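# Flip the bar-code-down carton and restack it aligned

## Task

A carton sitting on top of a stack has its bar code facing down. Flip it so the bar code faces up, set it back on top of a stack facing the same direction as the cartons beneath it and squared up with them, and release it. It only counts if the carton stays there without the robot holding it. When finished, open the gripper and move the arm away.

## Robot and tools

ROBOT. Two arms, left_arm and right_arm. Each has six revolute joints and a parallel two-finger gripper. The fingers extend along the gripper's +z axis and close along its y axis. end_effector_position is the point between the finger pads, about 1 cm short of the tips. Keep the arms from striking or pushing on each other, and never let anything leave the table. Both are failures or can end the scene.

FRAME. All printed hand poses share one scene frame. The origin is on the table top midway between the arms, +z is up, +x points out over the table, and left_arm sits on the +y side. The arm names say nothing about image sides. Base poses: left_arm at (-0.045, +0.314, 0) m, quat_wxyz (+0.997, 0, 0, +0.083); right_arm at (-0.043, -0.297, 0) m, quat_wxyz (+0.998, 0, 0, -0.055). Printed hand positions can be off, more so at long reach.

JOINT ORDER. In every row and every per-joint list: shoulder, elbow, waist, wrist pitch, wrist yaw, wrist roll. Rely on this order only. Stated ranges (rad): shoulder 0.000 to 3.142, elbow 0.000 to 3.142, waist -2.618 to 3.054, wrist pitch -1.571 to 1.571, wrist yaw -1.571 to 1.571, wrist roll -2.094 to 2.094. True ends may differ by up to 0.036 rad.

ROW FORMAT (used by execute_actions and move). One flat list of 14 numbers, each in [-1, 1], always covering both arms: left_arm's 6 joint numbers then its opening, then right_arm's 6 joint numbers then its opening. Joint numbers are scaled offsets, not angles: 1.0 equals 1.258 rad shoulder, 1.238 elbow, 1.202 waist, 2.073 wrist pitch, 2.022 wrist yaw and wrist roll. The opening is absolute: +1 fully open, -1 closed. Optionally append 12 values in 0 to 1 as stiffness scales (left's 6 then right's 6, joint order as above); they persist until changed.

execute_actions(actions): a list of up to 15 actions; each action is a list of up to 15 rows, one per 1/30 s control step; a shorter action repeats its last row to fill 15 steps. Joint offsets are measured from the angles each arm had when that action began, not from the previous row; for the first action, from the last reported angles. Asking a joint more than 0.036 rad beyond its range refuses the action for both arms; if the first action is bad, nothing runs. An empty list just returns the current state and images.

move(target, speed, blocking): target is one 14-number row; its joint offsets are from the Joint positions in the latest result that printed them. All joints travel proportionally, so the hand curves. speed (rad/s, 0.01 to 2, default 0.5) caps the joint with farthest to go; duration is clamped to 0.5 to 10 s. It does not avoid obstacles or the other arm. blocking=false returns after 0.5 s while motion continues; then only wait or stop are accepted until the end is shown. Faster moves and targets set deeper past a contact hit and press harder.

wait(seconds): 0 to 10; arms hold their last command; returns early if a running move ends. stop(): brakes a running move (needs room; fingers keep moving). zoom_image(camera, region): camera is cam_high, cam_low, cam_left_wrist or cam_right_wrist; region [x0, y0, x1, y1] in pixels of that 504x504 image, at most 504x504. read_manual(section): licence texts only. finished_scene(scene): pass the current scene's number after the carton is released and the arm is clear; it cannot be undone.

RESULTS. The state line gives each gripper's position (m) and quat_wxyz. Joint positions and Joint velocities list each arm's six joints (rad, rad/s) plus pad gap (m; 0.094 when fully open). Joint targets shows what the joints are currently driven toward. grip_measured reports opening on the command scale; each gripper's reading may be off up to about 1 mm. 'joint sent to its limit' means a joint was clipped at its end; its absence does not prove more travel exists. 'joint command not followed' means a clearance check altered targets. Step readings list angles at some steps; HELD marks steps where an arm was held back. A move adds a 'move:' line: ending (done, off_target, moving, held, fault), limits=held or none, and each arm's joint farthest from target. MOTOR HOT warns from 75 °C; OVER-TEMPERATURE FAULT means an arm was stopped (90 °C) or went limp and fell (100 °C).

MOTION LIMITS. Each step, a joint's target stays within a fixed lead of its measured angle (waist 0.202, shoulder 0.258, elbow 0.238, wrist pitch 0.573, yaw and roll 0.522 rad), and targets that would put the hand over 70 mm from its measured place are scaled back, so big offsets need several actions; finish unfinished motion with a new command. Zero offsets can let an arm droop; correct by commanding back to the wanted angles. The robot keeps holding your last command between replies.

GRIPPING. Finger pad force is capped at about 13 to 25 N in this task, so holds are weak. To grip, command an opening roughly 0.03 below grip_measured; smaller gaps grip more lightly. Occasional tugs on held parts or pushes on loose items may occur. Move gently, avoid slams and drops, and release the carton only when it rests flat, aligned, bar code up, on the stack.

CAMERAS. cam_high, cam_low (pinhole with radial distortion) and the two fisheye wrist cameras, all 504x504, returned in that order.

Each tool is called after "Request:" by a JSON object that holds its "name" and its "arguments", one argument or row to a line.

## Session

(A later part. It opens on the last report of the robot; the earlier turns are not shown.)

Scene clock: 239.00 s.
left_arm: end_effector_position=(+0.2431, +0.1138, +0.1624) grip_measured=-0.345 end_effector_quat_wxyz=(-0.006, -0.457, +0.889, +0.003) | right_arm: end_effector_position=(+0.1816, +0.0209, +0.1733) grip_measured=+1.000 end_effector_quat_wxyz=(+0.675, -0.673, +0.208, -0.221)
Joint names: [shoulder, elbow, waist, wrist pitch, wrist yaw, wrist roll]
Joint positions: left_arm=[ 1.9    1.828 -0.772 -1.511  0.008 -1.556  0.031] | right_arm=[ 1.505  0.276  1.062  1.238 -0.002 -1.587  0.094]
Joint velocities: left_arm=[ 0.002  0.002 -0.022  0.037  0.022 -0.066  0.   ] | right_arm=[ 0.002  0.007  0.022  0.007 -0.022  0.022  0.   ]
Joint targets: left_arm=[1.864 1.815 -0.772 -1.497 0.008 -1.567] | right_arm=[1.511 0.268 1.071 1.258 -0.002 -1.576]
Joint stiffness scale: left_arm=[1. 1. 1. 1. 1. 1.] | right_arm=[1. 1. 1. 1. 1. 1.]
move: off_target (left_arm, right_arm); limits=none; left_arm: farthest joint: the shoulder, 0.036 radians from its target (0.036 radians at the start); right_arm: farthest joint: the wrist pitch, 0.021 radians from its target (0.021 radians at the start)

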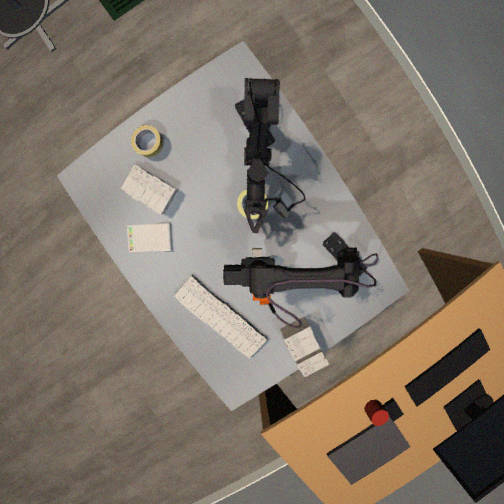

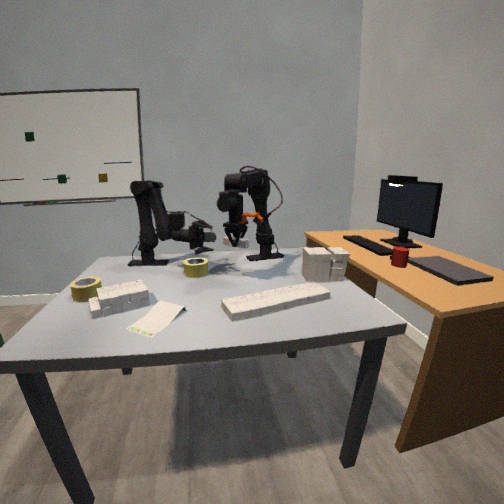

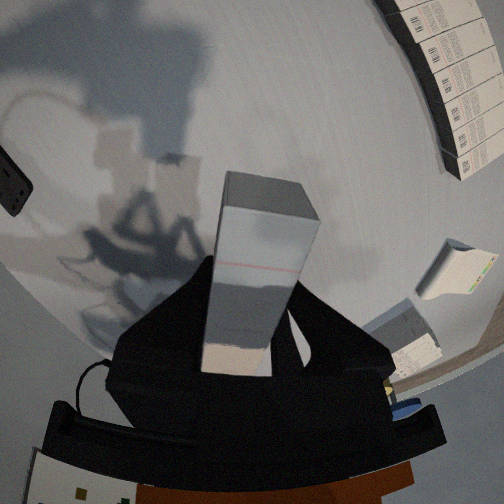

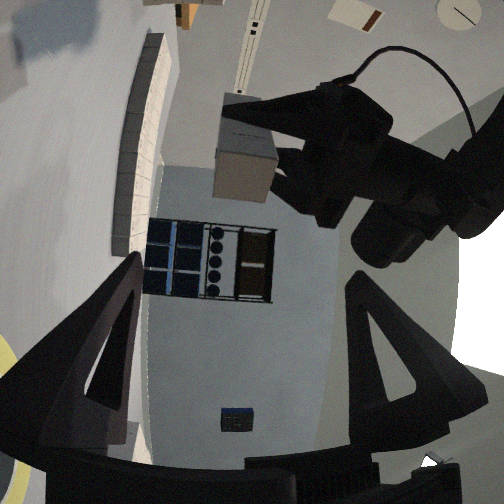

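Request:
{"name": "move", "arguments": {
  "target": [-0.029,-0.011,0,0.007,0,-0.005,-0.45,0.2115,0.2415,0.0166,-0.0135,0,0.008,0.25],
  "speed": 0.25
}}

Request:
{"name": "zoom_image", "arguments": {
  "camera": "cam_high",
  "region": [200, 180, 320, 320]
}}

Request:
{"name": "zoom_image", "arguments": {
  "camera": "cam_low",
  "region": [160, 170, 280, 270]
}}

Scene clock: 266.80 s.
left_arm: end_effector_position=(+0.2433, +0.1136, +0.1624) grip_measured=-0.345 end_effector_quat_wxyz=(-0.006, -0.458, +0.889, +0.003) | right_arm: end_effector_position=(+0.2193, +0.0819, +0.1676) grip_measured=+0.253 end_effector_quat_wxyz=(+0.672, -0.677, +0.208, -0.215)
Joint names: [shoulder, elbow, waist, wrist pitch, wrist yaw, wrist roll]
Joint positions: left_arm=[ 1.9    1.828 -0.772 -1.51   0.008 -1.557  0.031] | right_arm=[ 1.767  0.551  1.072  1.212 -0.002 -1.583  0.059]
Joint velocities: left_arm=[-0.007 -0.002 -0.022 -0.007  0.037 -0.051 -0.   ] | right_arm=[-0.027  0.017  0.017 -0.007 -0.051  0.051 -0.001]
Joint targets: left_arm=[1.864 1.815 -0.772 -1.497 0.008 -1.566] | right_arm=[1.771 0.574 1.083 1.210 -0.002 -1.571]
Joint stiffness scale: left_arm=[1. 1. 1. 1. 1. 1.] | right_arm=[1. 1. 1. 1. 1. 1.]
move: off_target (left_arm, right_arm); limits=none; left_arm: farthest joint: the shoulder, 0.036 radians from its target (0.036 radians at the start); right_arm: farthest joint: the elbow, 0.024 radians from its target (0.299 radians at the start)

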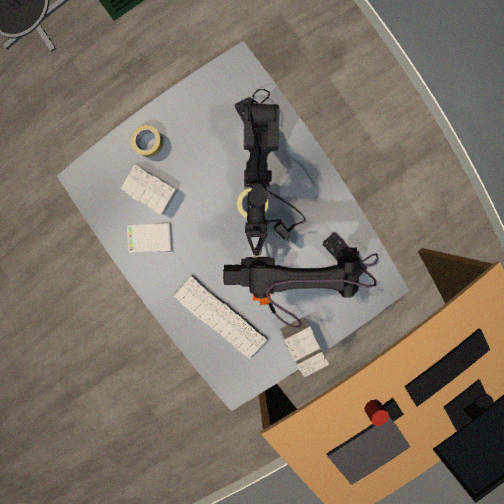

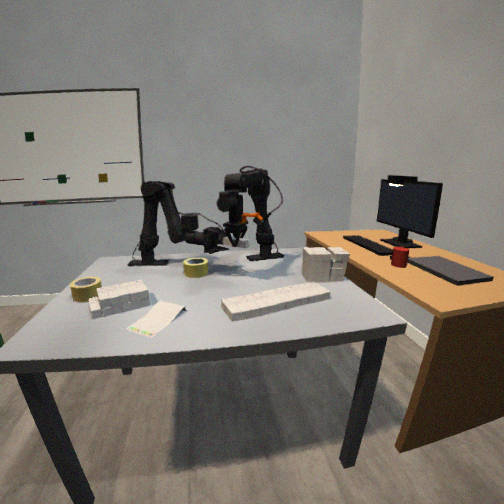

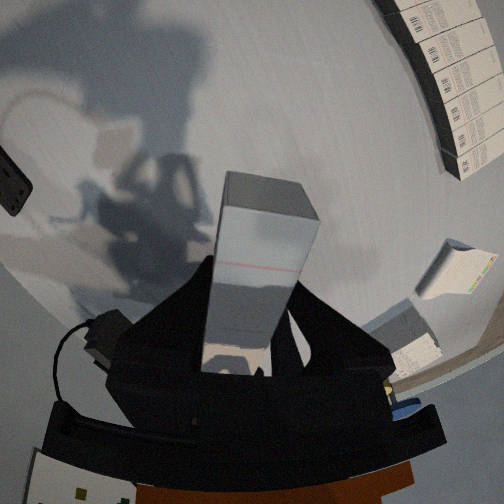

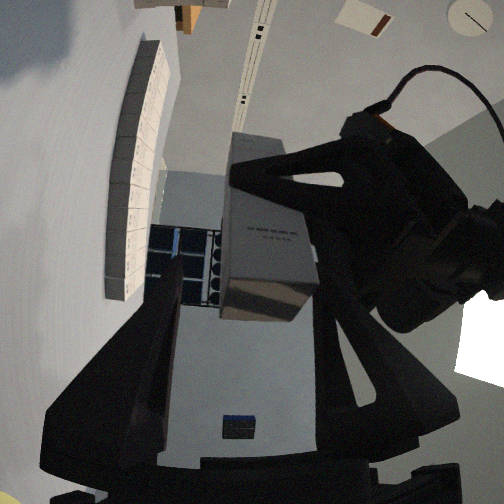

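Region (200, 180, 320, 320) of cam_high's 504x504 image, scaled by 3.600, with more detail than that image has; it fills the left 432 columns of this view, and the rest is white.

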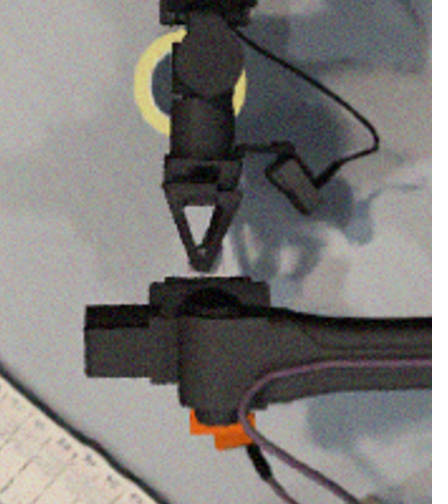

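Region (160, 170, 280, 270) of cam_low's 504x504 image, scaled by 4.200, with more detail than that image has.

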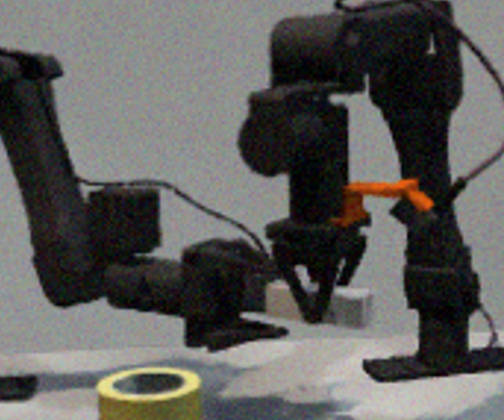

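Request:
{"name": "move", "arguments": {
  "target": [-0.029,-0.011,0,0.006,0,-0.004,-0.45,-0.048,0.027,0.009,-0.025,0,0.006,0.25],
  "speed": 0.1
}}

Scene clock: 276.00 s.
left_arm: end_effector_position=(+0.2434, +0.1136, +0.1624) grip_measured=-0.345 end_effector_quat_wxyz=(-0.006, -0.458, +0.889, +0.003) | right_arm: end_effector_position=(+0.2194, +0.0819, +0.1760) grip_measured=+0.253 end_effector_quat_wxyz=(+0.672, -0.678, +0.208, -0.215)
Joint names: [shoulder, elbow, waist, wrist pitch, wrist yaw, wrist roll]
Joint positions: left_arm=[ 1.9    1.828 -0.772 -1.51   0.008 -1.557  0.031] | right_arm=[ 1.73   0.561  1.072  1.164 -0.002 -1.583  0.059]
Joint velocities: left_arm=[-0.012 -0.002  0.002  0.066 -0.051 -0.007  0.001] | right_arm=[ 0.007 -0.012  0.012 -0.022 -0.037  0.081  0.001]
Joint targets: left_arm=[1.864 1.815 -0.772 -1.497 0.008 -1.565] | right_arm=[1.707 0.584 1.083 1.160 -0.002 -1.571]
Joint stiffness scale: left_arm=[1. 1. 1. 1. 1. 1.] | right_arm=[1. 1. 1. 1. 1. 1.]
move: off_target (left_arm, right_arm); limits=none; left_arm: farthest joint: the shoulder, 0.036 radians from its target (0.036 radians at the start); right_arm: farthest joint: the shoulder, 0.023 radians from its target (0.060 radians at the start)

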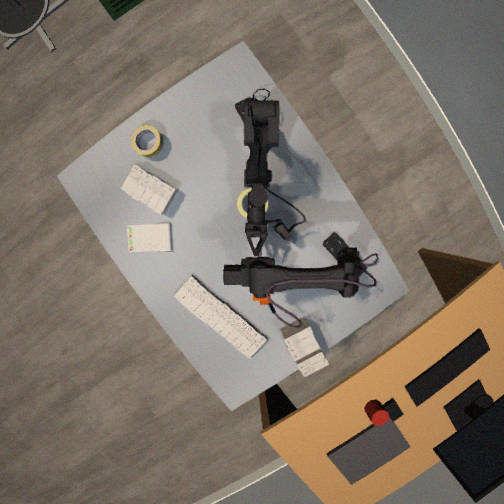

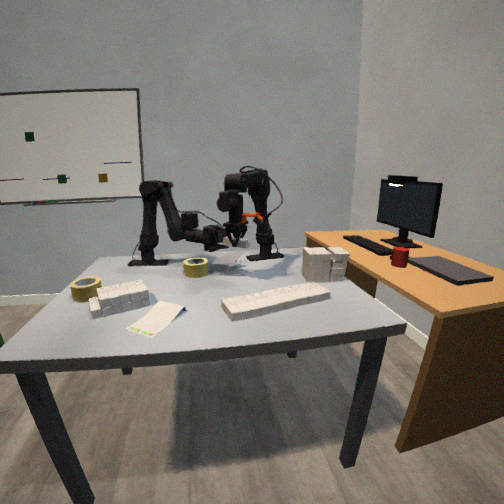

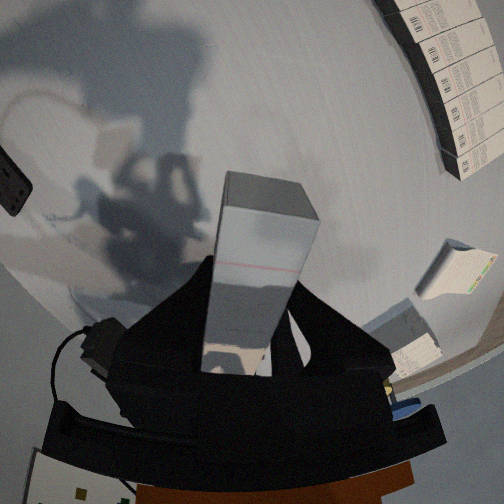

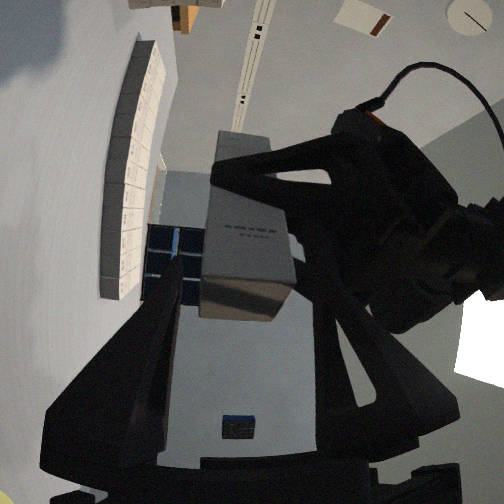

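Request:
{"name": "move", "arguments": {
  "target": [-0.029,-0.011,0,0.006,0,-0.004,-0.45,-0.018,0.019,0.009,-0.002,0,0.006,-0.45],
  "speed": 0.1
}}

Scene clock: 281.93 s.
left_arm: end_effector_position=(+0.2432, +0.1133, +0.1624) grip_measured=-0.345 end_effector_quat_wxyz=(-0.007, -0.458, +0.889, +0.002) | right_arm: end_effector_position=(+0.2194, +0.0819, +0.1711) grip_measured=-0.342 end_effector_quat_wxyz=(+0.666, -0.683, +0.210, -0.212)
Joint names: [shoulder, elbow, waist, wrist pitch, wrist yaw, wrist roll]
Joint positions: left_arm=[ 1.9    1.828 -0.772 -1.509  0.009 -1.557  0.031] | right_arm=[ 1.733  0.56   1.072  1.15  -0.002 -1.581  0.031]
Joint velocities: left_arm=[ 0.007 -0.002  0.002  0.066  0.022  0.037 -0.   ] | right_arm=[ 0.002  0.007  0.007 -0.037  0.066 -0.007 -0.   ]
Joint targets: left_arm=[1.864 1.815 -0.772 -1.497 0.008 -1.565] | right_arm=[1.707 0.585 1.083 1.160 -0.002 -1.571]
Joint stiffness scale: left_arm=[1. 1. 1. 1. 1. 1.] | right_arm=[1. 1. 1. 1. 1. 1.]
move: off_target (left_arm, right_arm); limits=none; left_arm: farthest joint: the shoulder, 0.036 radians from its target (0.036 radians at the start); right_arm: farthest joint: the shoulder, 0.025 radians from its target (0.023 radians at the start)

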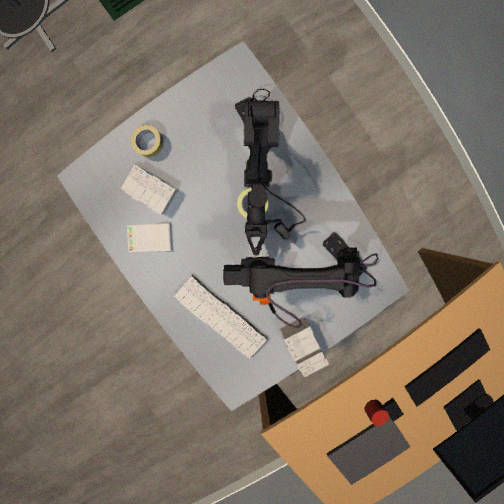

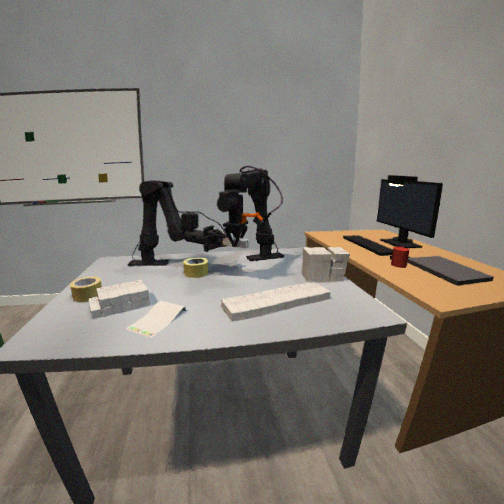

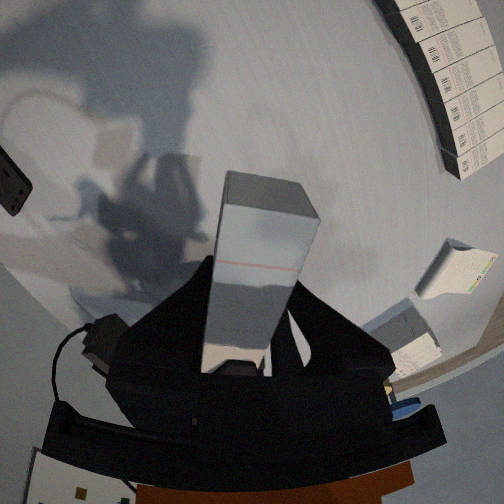

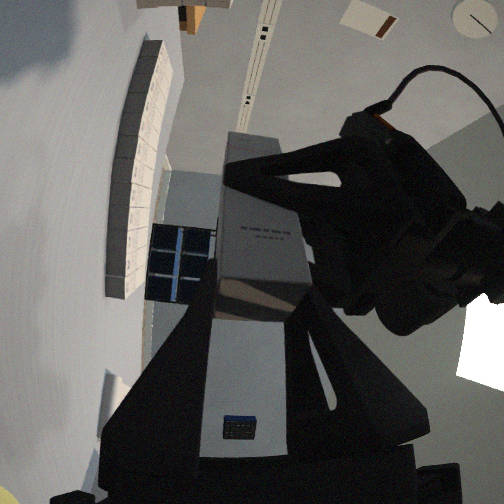

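Request:
{"name": "move", "arguments": {
  "target": [-0.029,-0.011,0,0.006,0,-0.004,1,-0.02,0.02,0.009,0.003,0,0.0,-0.45],
  "speed": 0.1
}}

Request:
{"name": "move", "arguments": {
  "target": [-0.029,-0.011,0,0.006,0,-0.004,1,-0.02,0.02,0.009,0.003,0,0.78,-0.45],
  "speed": 1.0
}}

Scene clock: 291.77 s.
left_arm: end_effector_position=(+0.2432, +0.1133, +0.1624) grip_measured=+1.000 end_effector_quat_wxyz=(-0.007, -0.458, +0.889, +0.002) | right_arm: end_effector_position=(+0.2194, +0.0818, +0.1693) grip_measured=-0.342 end_effector_quat_wxyz=(+0.664, -0.686, +0.210, -0.212)
Joint names: [shoulder, elbow, waist, wrist pitch, wrist yaw, wrist roll]
Joint positions: left_arm=[ 1.9    1.828 -0.772 -1.509  0.009 -1.557  0.094] | right_arm=[ 1.733  0.56   1.072  1.143 -0.002 -1.583  0.031]
Joint velocities: left_arm=[-0.007  0.017  0.017  0.007 -0.007 -0.022  0.   ] | right_arm=[-0.012  0.012 -0.012 -0.007  0.022 -0.066  0.001]
Joint targets: left_arm=[1.864 1.815 -0.772 -1.497 0.009 -1.565] | right_arm=[1.707 0.585 1.083 1.156 -0.002 -1.580]
Joint stiffness scale: left_arm=[1. 1. 1. 1. 1. 1.] | right_arm=[1. 1. 1. 1. 1. 1.]
move: off_target (left_arm, right_arm); limits=none; left_arm: farthest joint: the shoulder, 0.036 radians from its target (0.036 radians at the start); right_arm: farthest joint: the shoulder, 0.025 radians from its target (0.025 radians at the start)

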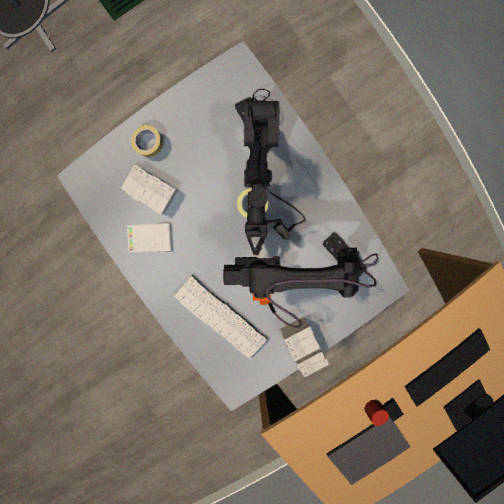

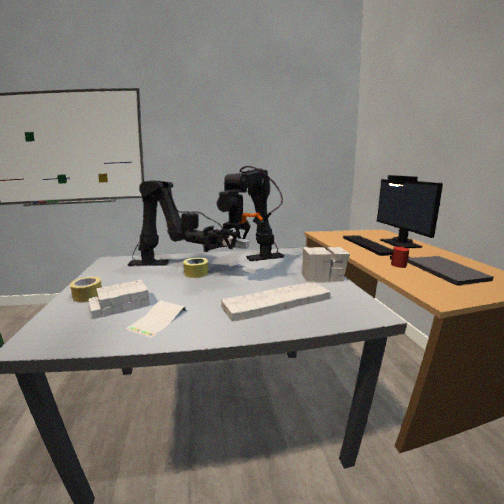

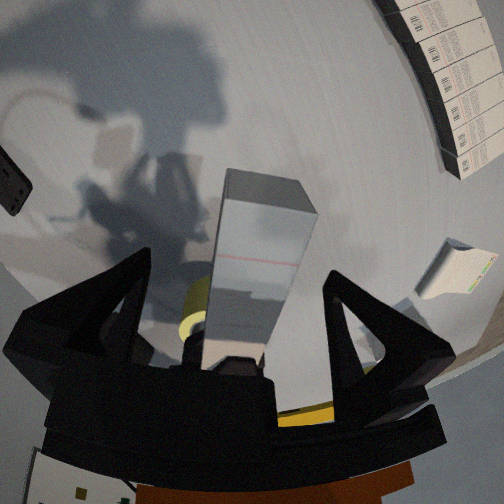

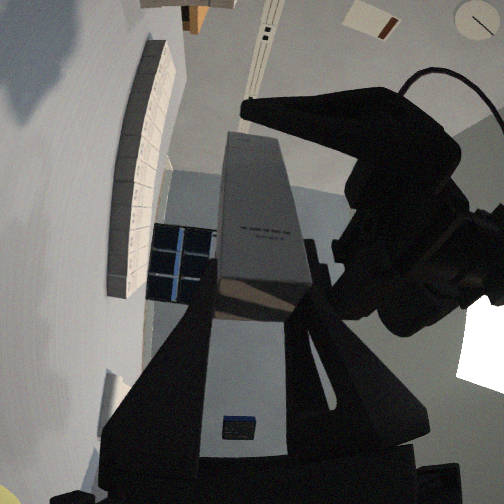

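Scene clock: 294.30 s.
left_arm: end_effector_position=(+0.2432, +0.1133, +0.1624) grip_measured=+1.000 end_effector_quat_wxyz=(-0.007, -0.458, +0.889, +0.002) | right_arm: end_effector_position=(+0.2193, +0.0817, +0.1669) grip_measured=-0.342 end_effector_quat_wxyz=(+0.616, -0.338, +0.637, +0.317)
Joint names: [shoulder, elbow, waist, wrist pitch, wrist yaw, wrist roll]
Joint positions: left_arm=[ 1.9    1.828 -0.772 -1.509  0.009 -1.557  0.094] | right_arm=[ 1.733  0.56   1.072  1.133 -0.002 -0.013  0.031]
Joint velocities: left_arm=[ 0.002  0.012  0.017 -0.051 -0.051  0.037  0.   ] | right_arm=[-0.022  0.002  0.012 -0.037  0.051 -0.051 -0.   ]
Joint targets: left_arm=[1.864 1.815 -0.772 -1.497 0.009 -1.565] | right_arm=[1.707 0.585 1.083 1.149 -0.002 -0.006]
Joint stiffness scale: left_arm=[1. 1. 1. 1. 1. 1.] | right_arm=[1. 1. 1. 1. 1. 1.]
move: off_target (left_arm, right_arm); limits=none; left_arm: farthest joint: the shoulder, 0.036 radians from its target (0.036 radians at the start); right_arm: farthest joint: the shoulder, 0.025 radians from its target (0.025 radians at the start)

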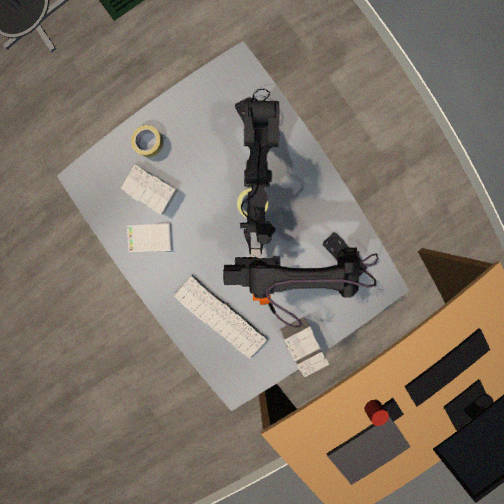

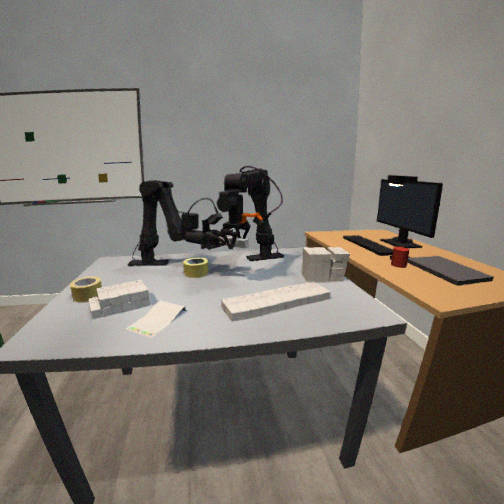

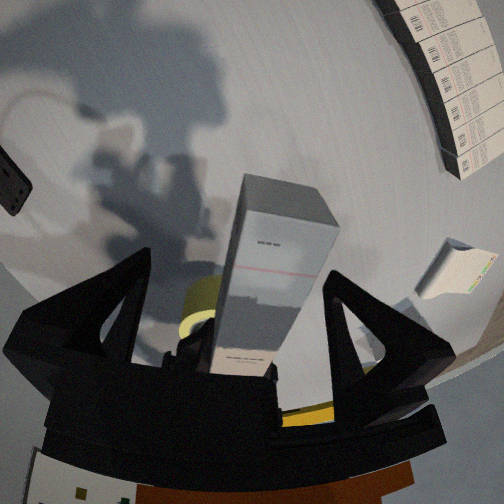

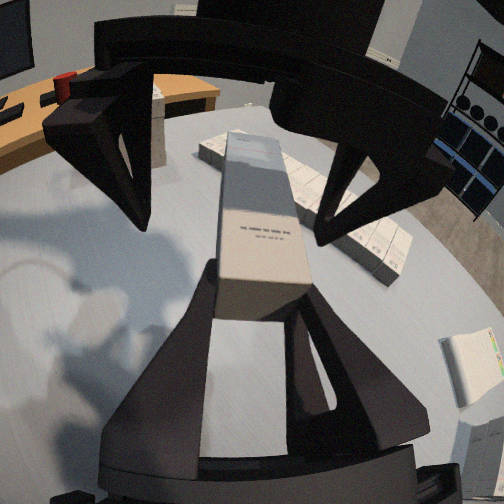

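Request:
{"name": "move", "arguments": {
  "target": [-0.029,-0.011,0,0.006,0,-0.004,1,-0.02,0.02,0.009,0.018,0,0.782,-0.45],
  "speed": 1.0
}}

Request:
{"name": "zoom_image", "arguments": {
  "camera": "cam_low",
  "region": [160, 170, 280, 270]
}}

Scene clock: 301.00 s.
left_arm: end_effector_position=(+0.2432, +0.1133, +0.1624) grip_measured=+1.000 end_effector_quat_wxyz=(-0.007, -0.458, +0.889, +0.002) | right_arm: end_effector_position=(+0.2193, +0.0818, +0.1676) grip_measured=-0.343 end_effector_quat_wxyz=(+0.207, +0.215, +0.687, +0.662)
Joint names: [shoulder, elbow, waist, wrist pitch, wrist yaw, wrist roll]
Joint positions: left_arm=[ 1.9    1.828 -0.772 -1.509  0.009 -1.557  0.094] | right_arm=[ 1.733  0.56   1.072  1.136 -0.002  1.571  0.031]
Joint velocities: left_arm=[-0.022  0.007  0.017  0.051 -0.022 -0.095  0.   ] | right_arm=[-0.017  0.002  0.007 -0.051 -0.066  0.007  0.001]
Joint targets: left_arm=[1.864 1.815 -0.772 -1.497 0.009 -1.565] | right_arm=[1.707 0.585 1.083 1.171 -0.002 1.569]
Joint stiffness scale: left_arm=[1. 1. 1. 1. 1. 1.] | right_arm=[1. 1. 1. 1. 1. 1.]
move: off_target (left_arm, right_arm); limits=none; left_arm: farthest joint: the shoulder, 0.036 radians from its target (0.036 radians at the start); right_arm: farthest joint: the wrist pitch, 0.034 radians from its target (0.037 radians at the start)

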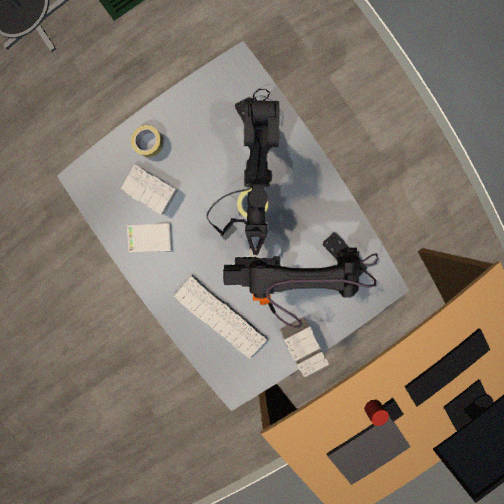

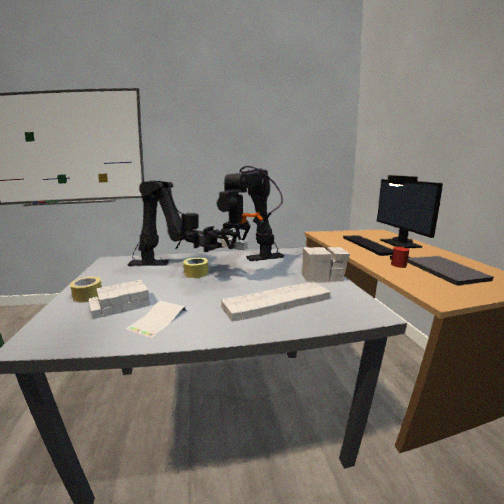

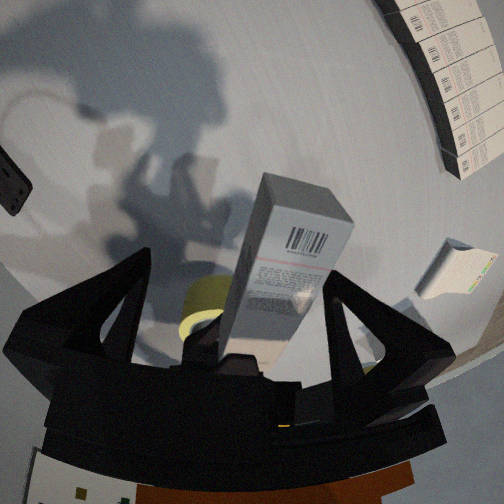

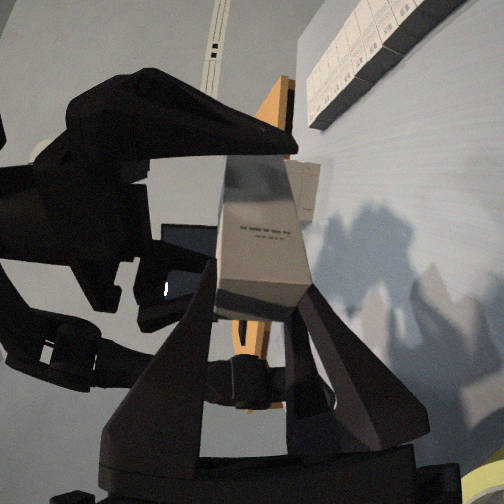

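Region (160, 170, 280, 270) of cam_low's 504x504 image, scaled by 4.200, with more detail than that image has.

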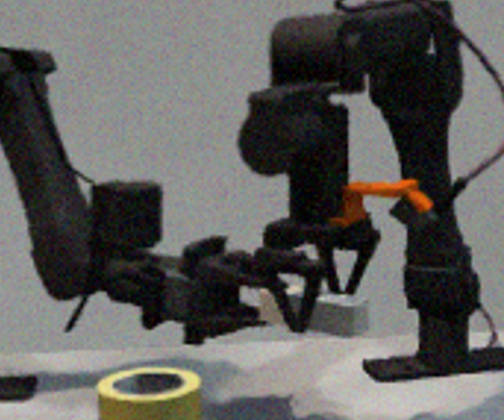

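Request:
{"name": "move", "arguments": {
  "target": [0.0525,0.0985,0,-0.018,0,0.0875,1,-0.02,0.02,0.009,0.017,0,-0.003,-0.45],
  "speed": 0.2
}}

Scene clock: 318.73 s.
left_arm: end_effector_position=(+0.2563, +0.1042, +0.1630) grip_measured=+1.000 end_effector_quat_wxyz=(-0.004, -0.382, +0.924, -0.002) | right_arm: end_effector_position=(+0.2193, +0.0818, +0.1677) grip_measured=-0.343 end_effector_quat_wxyz=(+0.207, +0.216, +0.687, +0.663)
Joint names: [shoulder, elbow, waist, wrist pitch, wrist yaw, wrist roll]
Joint positions: left_arm=[ 1.96   1.914 -0.772 -1.526  0.009 -1.391  0.094] | right_arm=[ 1.733  0.56   1.072  1.136 -0.002  1.572  0.031]
Joint velocities: left_arm=[ 0.007 -0.002 -0.012  0.007 -0.095  0.066  0.   ] | right_arm=[ 0.007 -0.007  0.012 -0.007  0.007 -0.022  0.   ]
Joint targets: left_arm=[1.966 1.950 -0.772 -1.547 0.009 -1.380] | right_arm=[1.707 0.585 1.083 1.171 -0.002 1.564]
Joint stiffness scale: left_arm=[1. 1. 1. 1. 1. 1.] | right_arm=[1. 1. 1. 1. 1. 1.]
move: off_target (left_arm, right_arm); limits=none; left_arm: farthest joint: the elbow, 0.036 radians from its target (0.121 radians at the start); right_arm: farthest joint: the wrist pitch, 0.035 radians from its target (0.035 radians at the start)

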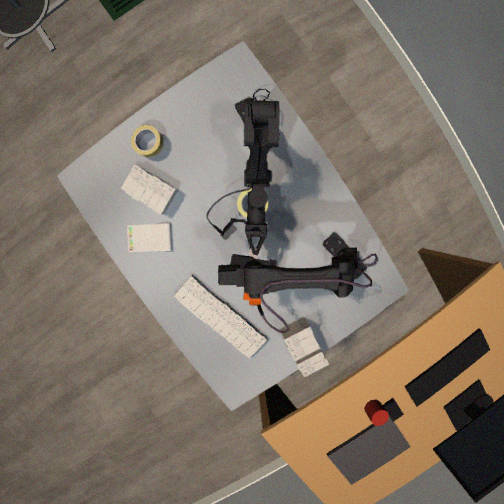

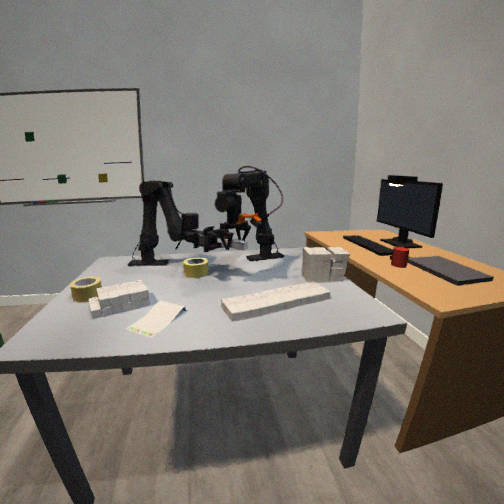

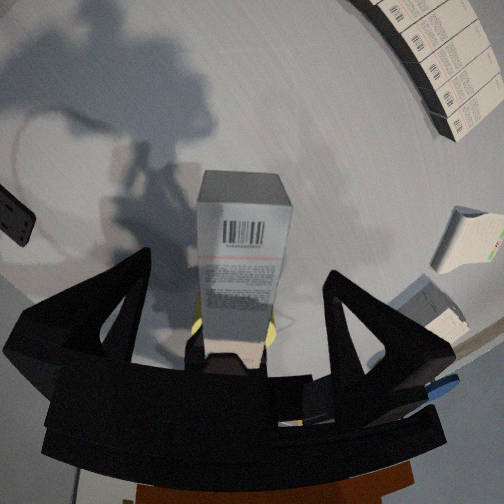

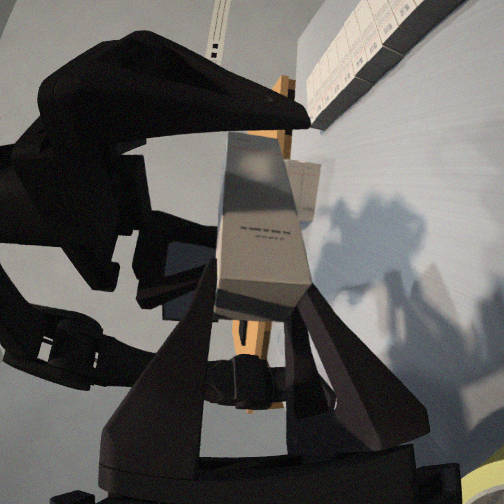

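Request:
{"name": "move", "arguments": {
  "target": [-0.038,0.026,0,-0.012,0,-0.049,0.3,-0.02,0.02,0.009,0.017,0,-0.004,-0.45],
  "speed": 0.15
}}

Scene clock: 329.97 s.
left_arm: end_effector_position=(+0.2549, +0.1052, +0.1687) grip_measured=+0.302 end_effector_quat_wxyz=(-0.001, -0.423, +0.906, -0.007) | right_arm: end_effector_position=(+0.2193, +0.0818, +0.1678) grip_measured=-0.343 end_effector_quat_wxyz=(+0.207, +0.216, +0.686, +0.663)
Joint names: [shoulder, elbow, waist, wrist pitch, wrist yaw, wrist roll]
Joint positions: left_arm=[ 1.944  1.914 -0.772 -1.53   0.009 -1.479  0.061] | right_arm=[ 1.733  0.56   1.072  1.137 -0.002  1.573  0.031]
Joint velocities: left_arm=[ 0.007  0.002 -0.017 -0.007  0.066 -0.022  0.   ] | right_arm=[-0.002  0.007  0.017 -0.007 -0.051 -0.081  0.001]
Joint targets: left_arm=[1.912 1.946 -0.772 -1.551 0.009 -1.490] | right_arm=[1.707 0.585 1.083 1.172 -0.002 1.564]
Joint stiffness scale: left_arm=[1. 1. 1. 1. 1. 1.] | right_arm=[1. 1. 1. 1. 1. 1.]
move: off_target (left_arm, right_arm); limits=none; left_arm: farthest joint: the shoulder, 0.032 radians from its target (0.048 radians at the start); right_arm: farthest joint: the wrist pitch, 0.034 radians from its target (0.035 radians at the start)

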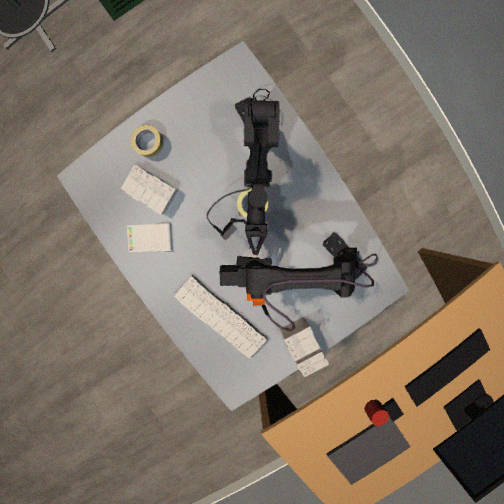

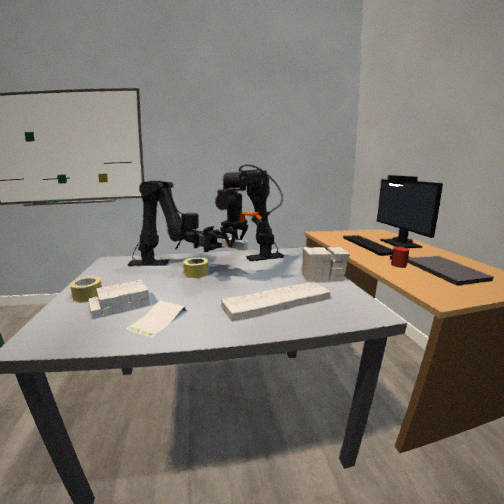

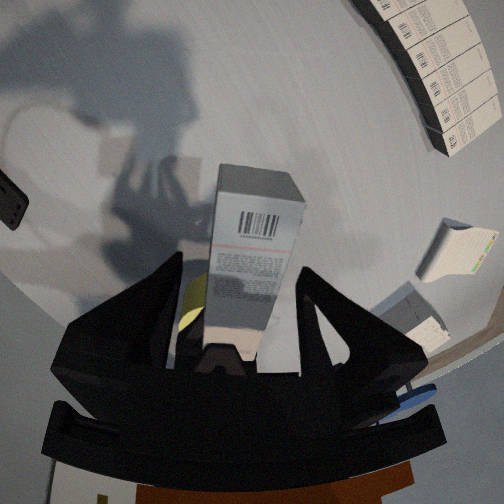

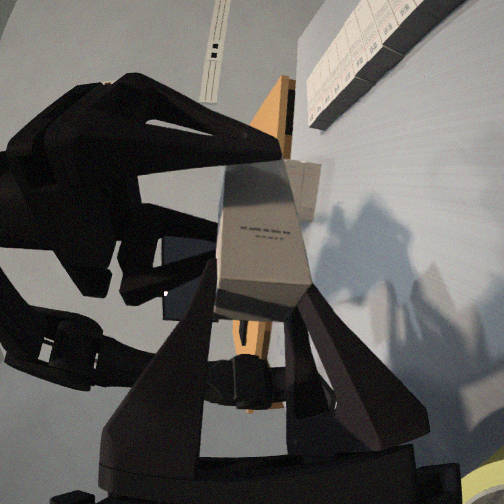

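Request:
{"name": "move", "arguments": {
  "target": [-0.025,0.026,0,-0.01,0,-0.005,-0.45,-0.02,0.02,0.009,0.017,0,-0.004,-0.45],
  "speed": 0.1
}}

Request:
{"name": "move", "arguments": {
  "target": [-0.025,0.026,0,-0.01,0,-0.005,-0.45,-0.02,0.02,0.009,0.01,0,-0.004,0.4],
  "speed": 0.1
}}

Scene clock: 336.33 s.
left_arm: end_effector_position=(+0.2546, +0.1054, +0.1687) grip_measured=-0.343 end_effector_quat_wxyz=(-0.002, -0.425, +0.905, -0.006) | right_arm: end_effector_position=(+0.2198, +0.0814, +0.1671) grip_measured=-0.343 end_effector_quat_wxyz=(+0.208, +0.217, +0.687, +0.662)
Joint names: [shoulder, elbow, waist, wrist pitch, wrist yaw, wrist roll]
Joint positions: left_arm=[ 1.944  1.914 -0.772 -1.531  0.009 -1.485  0.031] | right_arm=[1.733 0.56  1.072 1.134 0.001 1.573 0.031]
Joint velocities: left_arm=[ 0.002 -0.007 -0.012 -0.007 -0.007 -0.007 -0.   ] | right_arm=[-0.012 -0.007  0.002 -0.037  0.007 -0.081 -0.002]
Joint targets: left_arm=[1.912 1.946 -0.772 -1.550 0.009 -1.489] | right_arm=[1.707 0.585 1.083 1.172 -0.002 1.565]
Joint stiffness scale: left_arm=[1. 1. 1. 1. 1. 1.] | right_arm=[1. 1. 1. 1. 1. 1.]
move: off_target (left_arm, right_arm); limits=none; left_arm: farthest joint: the elbow, 0.032 radians from its target (0.032 radians at the start); right_arm: farthest joint: the wrist pitch, 0.038 radians from its target (0.035 radians at the start)

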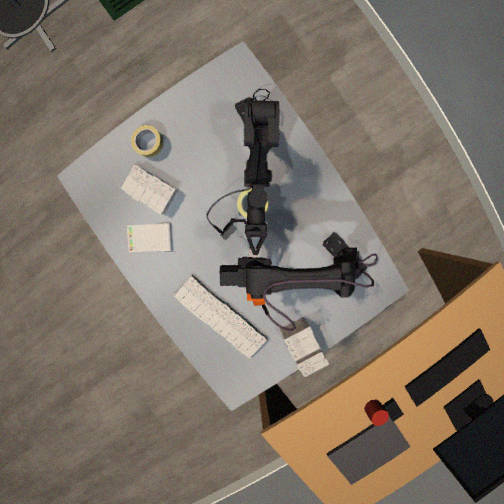

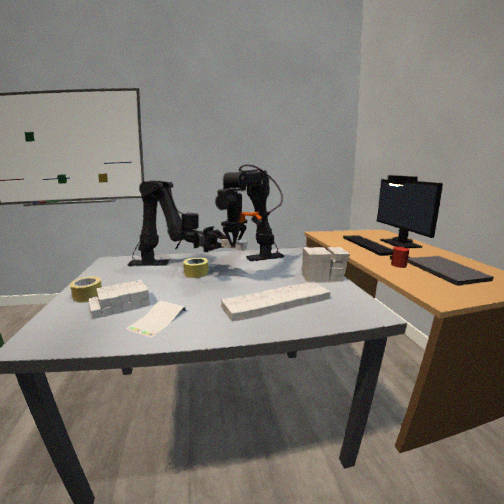

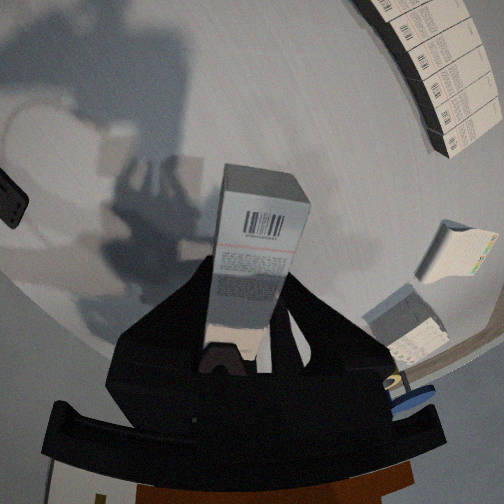

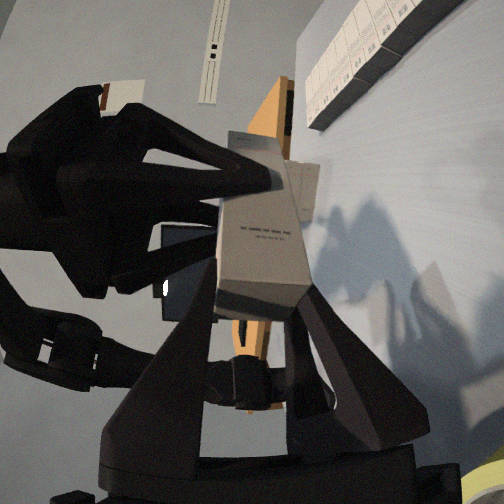

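Scene clock: 337.03 s.
left_arm: end_effector_position=(+0.2546, +0.1054, +0.1687) grip_measured=-0.343 end_effector_quat_wxyz=(-0.002, -0.425, +0.905, -0.006) | right_arm: end_effector_position=(+0.2198, +0.0814, +0.1670) grip_measured=+0.397 end_effector_quat_wxyz=(+0.207, +0.217, +0.687, +0.662)
Joint names: [shoulder, elbow, waist, wrist pitch, wrist yaw, wrist roll]
Joint positions: left_arm=[ 1.944  1.914 -0.772 -1.531  0.009 -1.485  0.031] | right_arm=[1.733 0.56  1.072 1.134 0.001 1.573 0.066]
Joint velocities: left_arm=[ 0.002 -0.007  0.002  0.051  0.037 -0.007 -0.   ] | right_arm=[ 0.002 -0.002  0.002 -0.007  0.037  0.037  0.   ]
Joint targets: left_arm=[1.912 1.946 -0.772 -1.552 0.009 -1.495] | right_arm=[1.707 0.585 1.083 1.155 0.001 1.565]
Joint stiffness scale: left_arm=[1. 1. 1. 1. 1. 1.] | right_arm=[1. 1. 1. 1. 1. 1.]
move: off_target (left_arm, right_arm); limits=none; left_arm: farthest joint: the elbow, 0.032 radians from its target (0.032 radians at the start); right_arm: farthest joint: the shoulder, 0.025 radians from its target (0.025 radians at the start)

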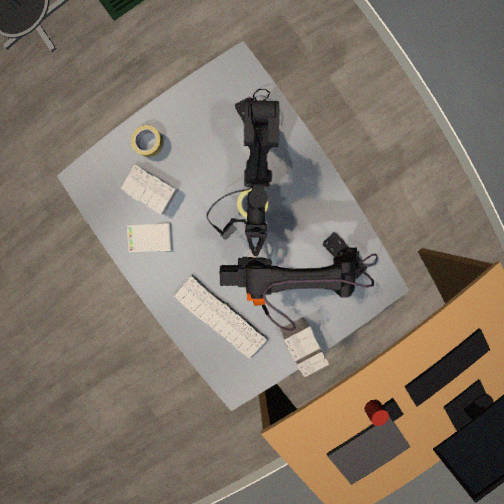

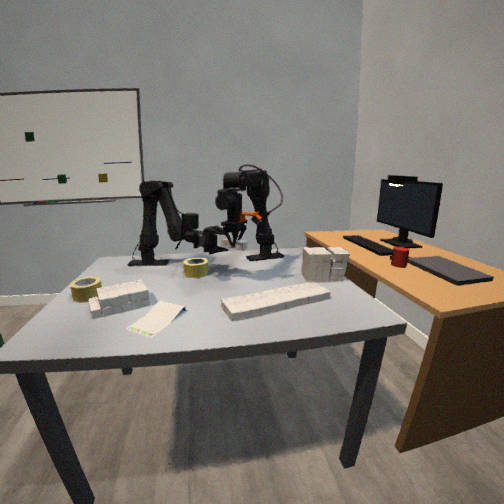

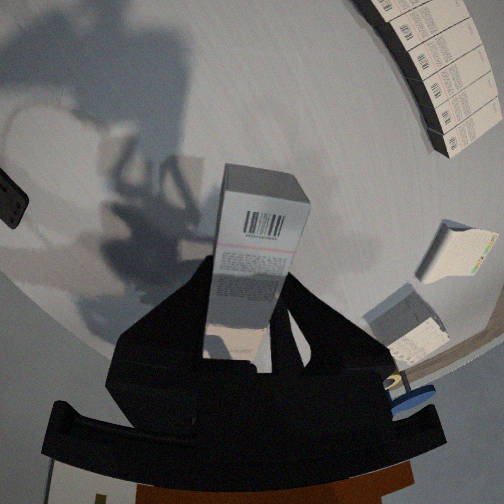

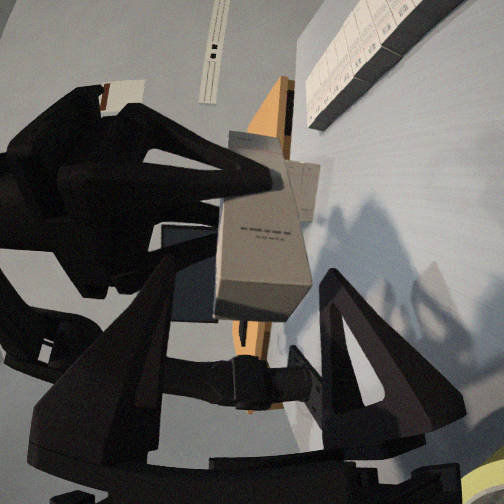

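Request:
{"name": "move", "arguments": {
  "target": [-0.06,-0.05,0.851,-0.01,0,1.0,-0.45,-0.2,-0.234,0,0.05,0,0,0.4],
  "speed": 0.9
}}

Scene clock: 349.83 s.
left_arm: end_effector_position=(+0.2782, +0.4551, +0.1697) grip_measured=-0.343 end_effector_quat_wxyz=(+0.000, +0.056, +0.998, -0.006) | right_arm: end_effector_position=(+0.1791, +0.0231, +0.1694) grip_measured=+0.397 end_effector_quat_wxyz=(+0.210, +0.215, +0.677, +0.672)
Joint names: [shoulder, elbow, waist, wrist pitch, wrist yaw, wrist roll]
Joint positions: left_arm=[ 1.905  1.865  0.248 -1.535  0.011  0.526  0.031] | right_arm=[1.504 0.278 1.072 1.217 0.001 1.576 0.066]
Joint velocities: left_arm=[-0.007 -0.007 -0.027 -0.037 -0.051  0.037 -0.   ] | right_arm=[ 0.012  0.012 -0.002  0.051 -0.022  0.051 -0.001]
Joint targets: left_arm=[1.869 1.852 0.251 -1.552 0.009 0.537] | right_arm=[1.481 0.270 1.072 1.238 0.001 1.573]
Joint stiffness scale: left_arm=[1. 1. 1. 1. 1. 1.] | right_arm=[1. 1. 1. 1. 1. 1.]
move: off_target (left_arm, right_arm); limits=none; left_arm: farthest joint: the shoulder, 0.037 radians from its target (0.075 radians at the start); right_arm: farthest joint: the shoulder, 0.022 radians from its target (0.251 radians at the start)

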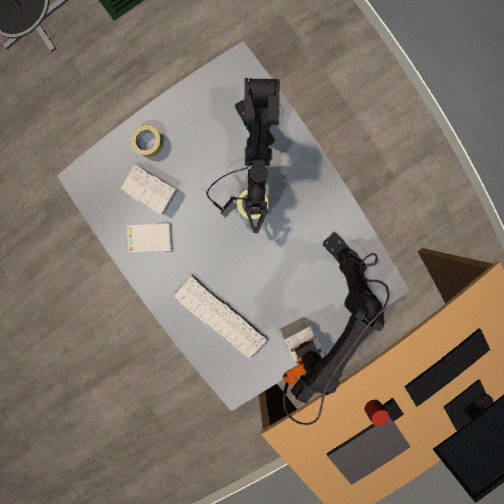

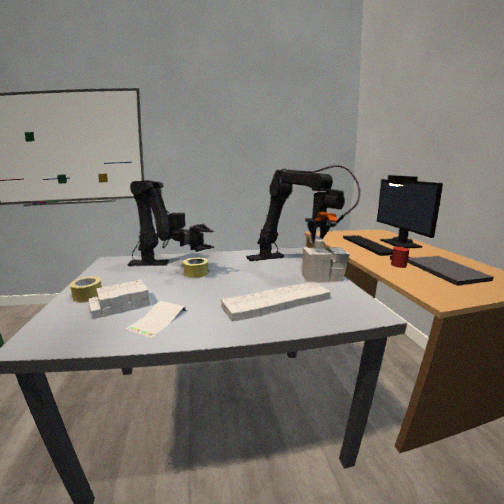

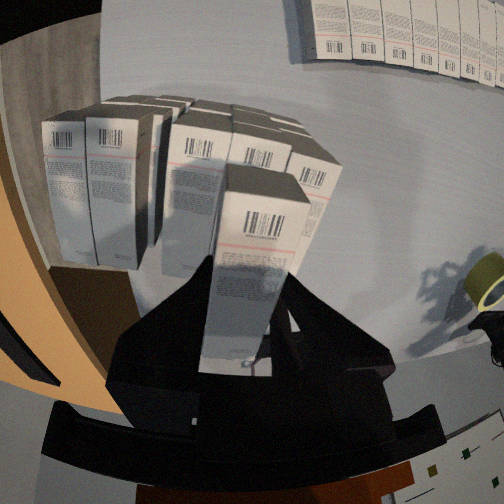

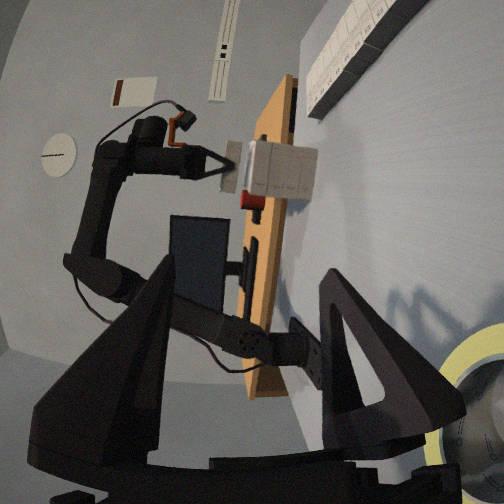

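Request:
{"name": "zoom_image", "arguments": {
  "camera": "cam_right_wrist",
  "region": [170, 110, 330, 230]
}}

Region (170, 110, 330, 230) of cam_right_wrist's 504x504 image, scaled by 3.150, with more detail than that image has; it fills the top 378 rows of this view, and the rest is white.

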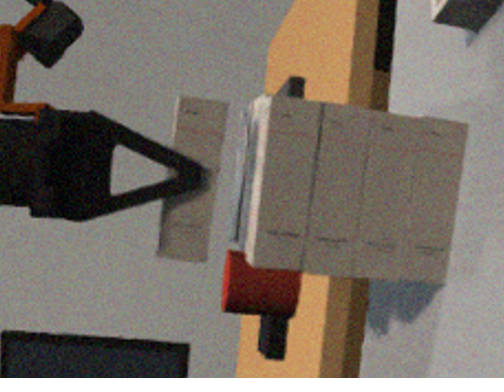

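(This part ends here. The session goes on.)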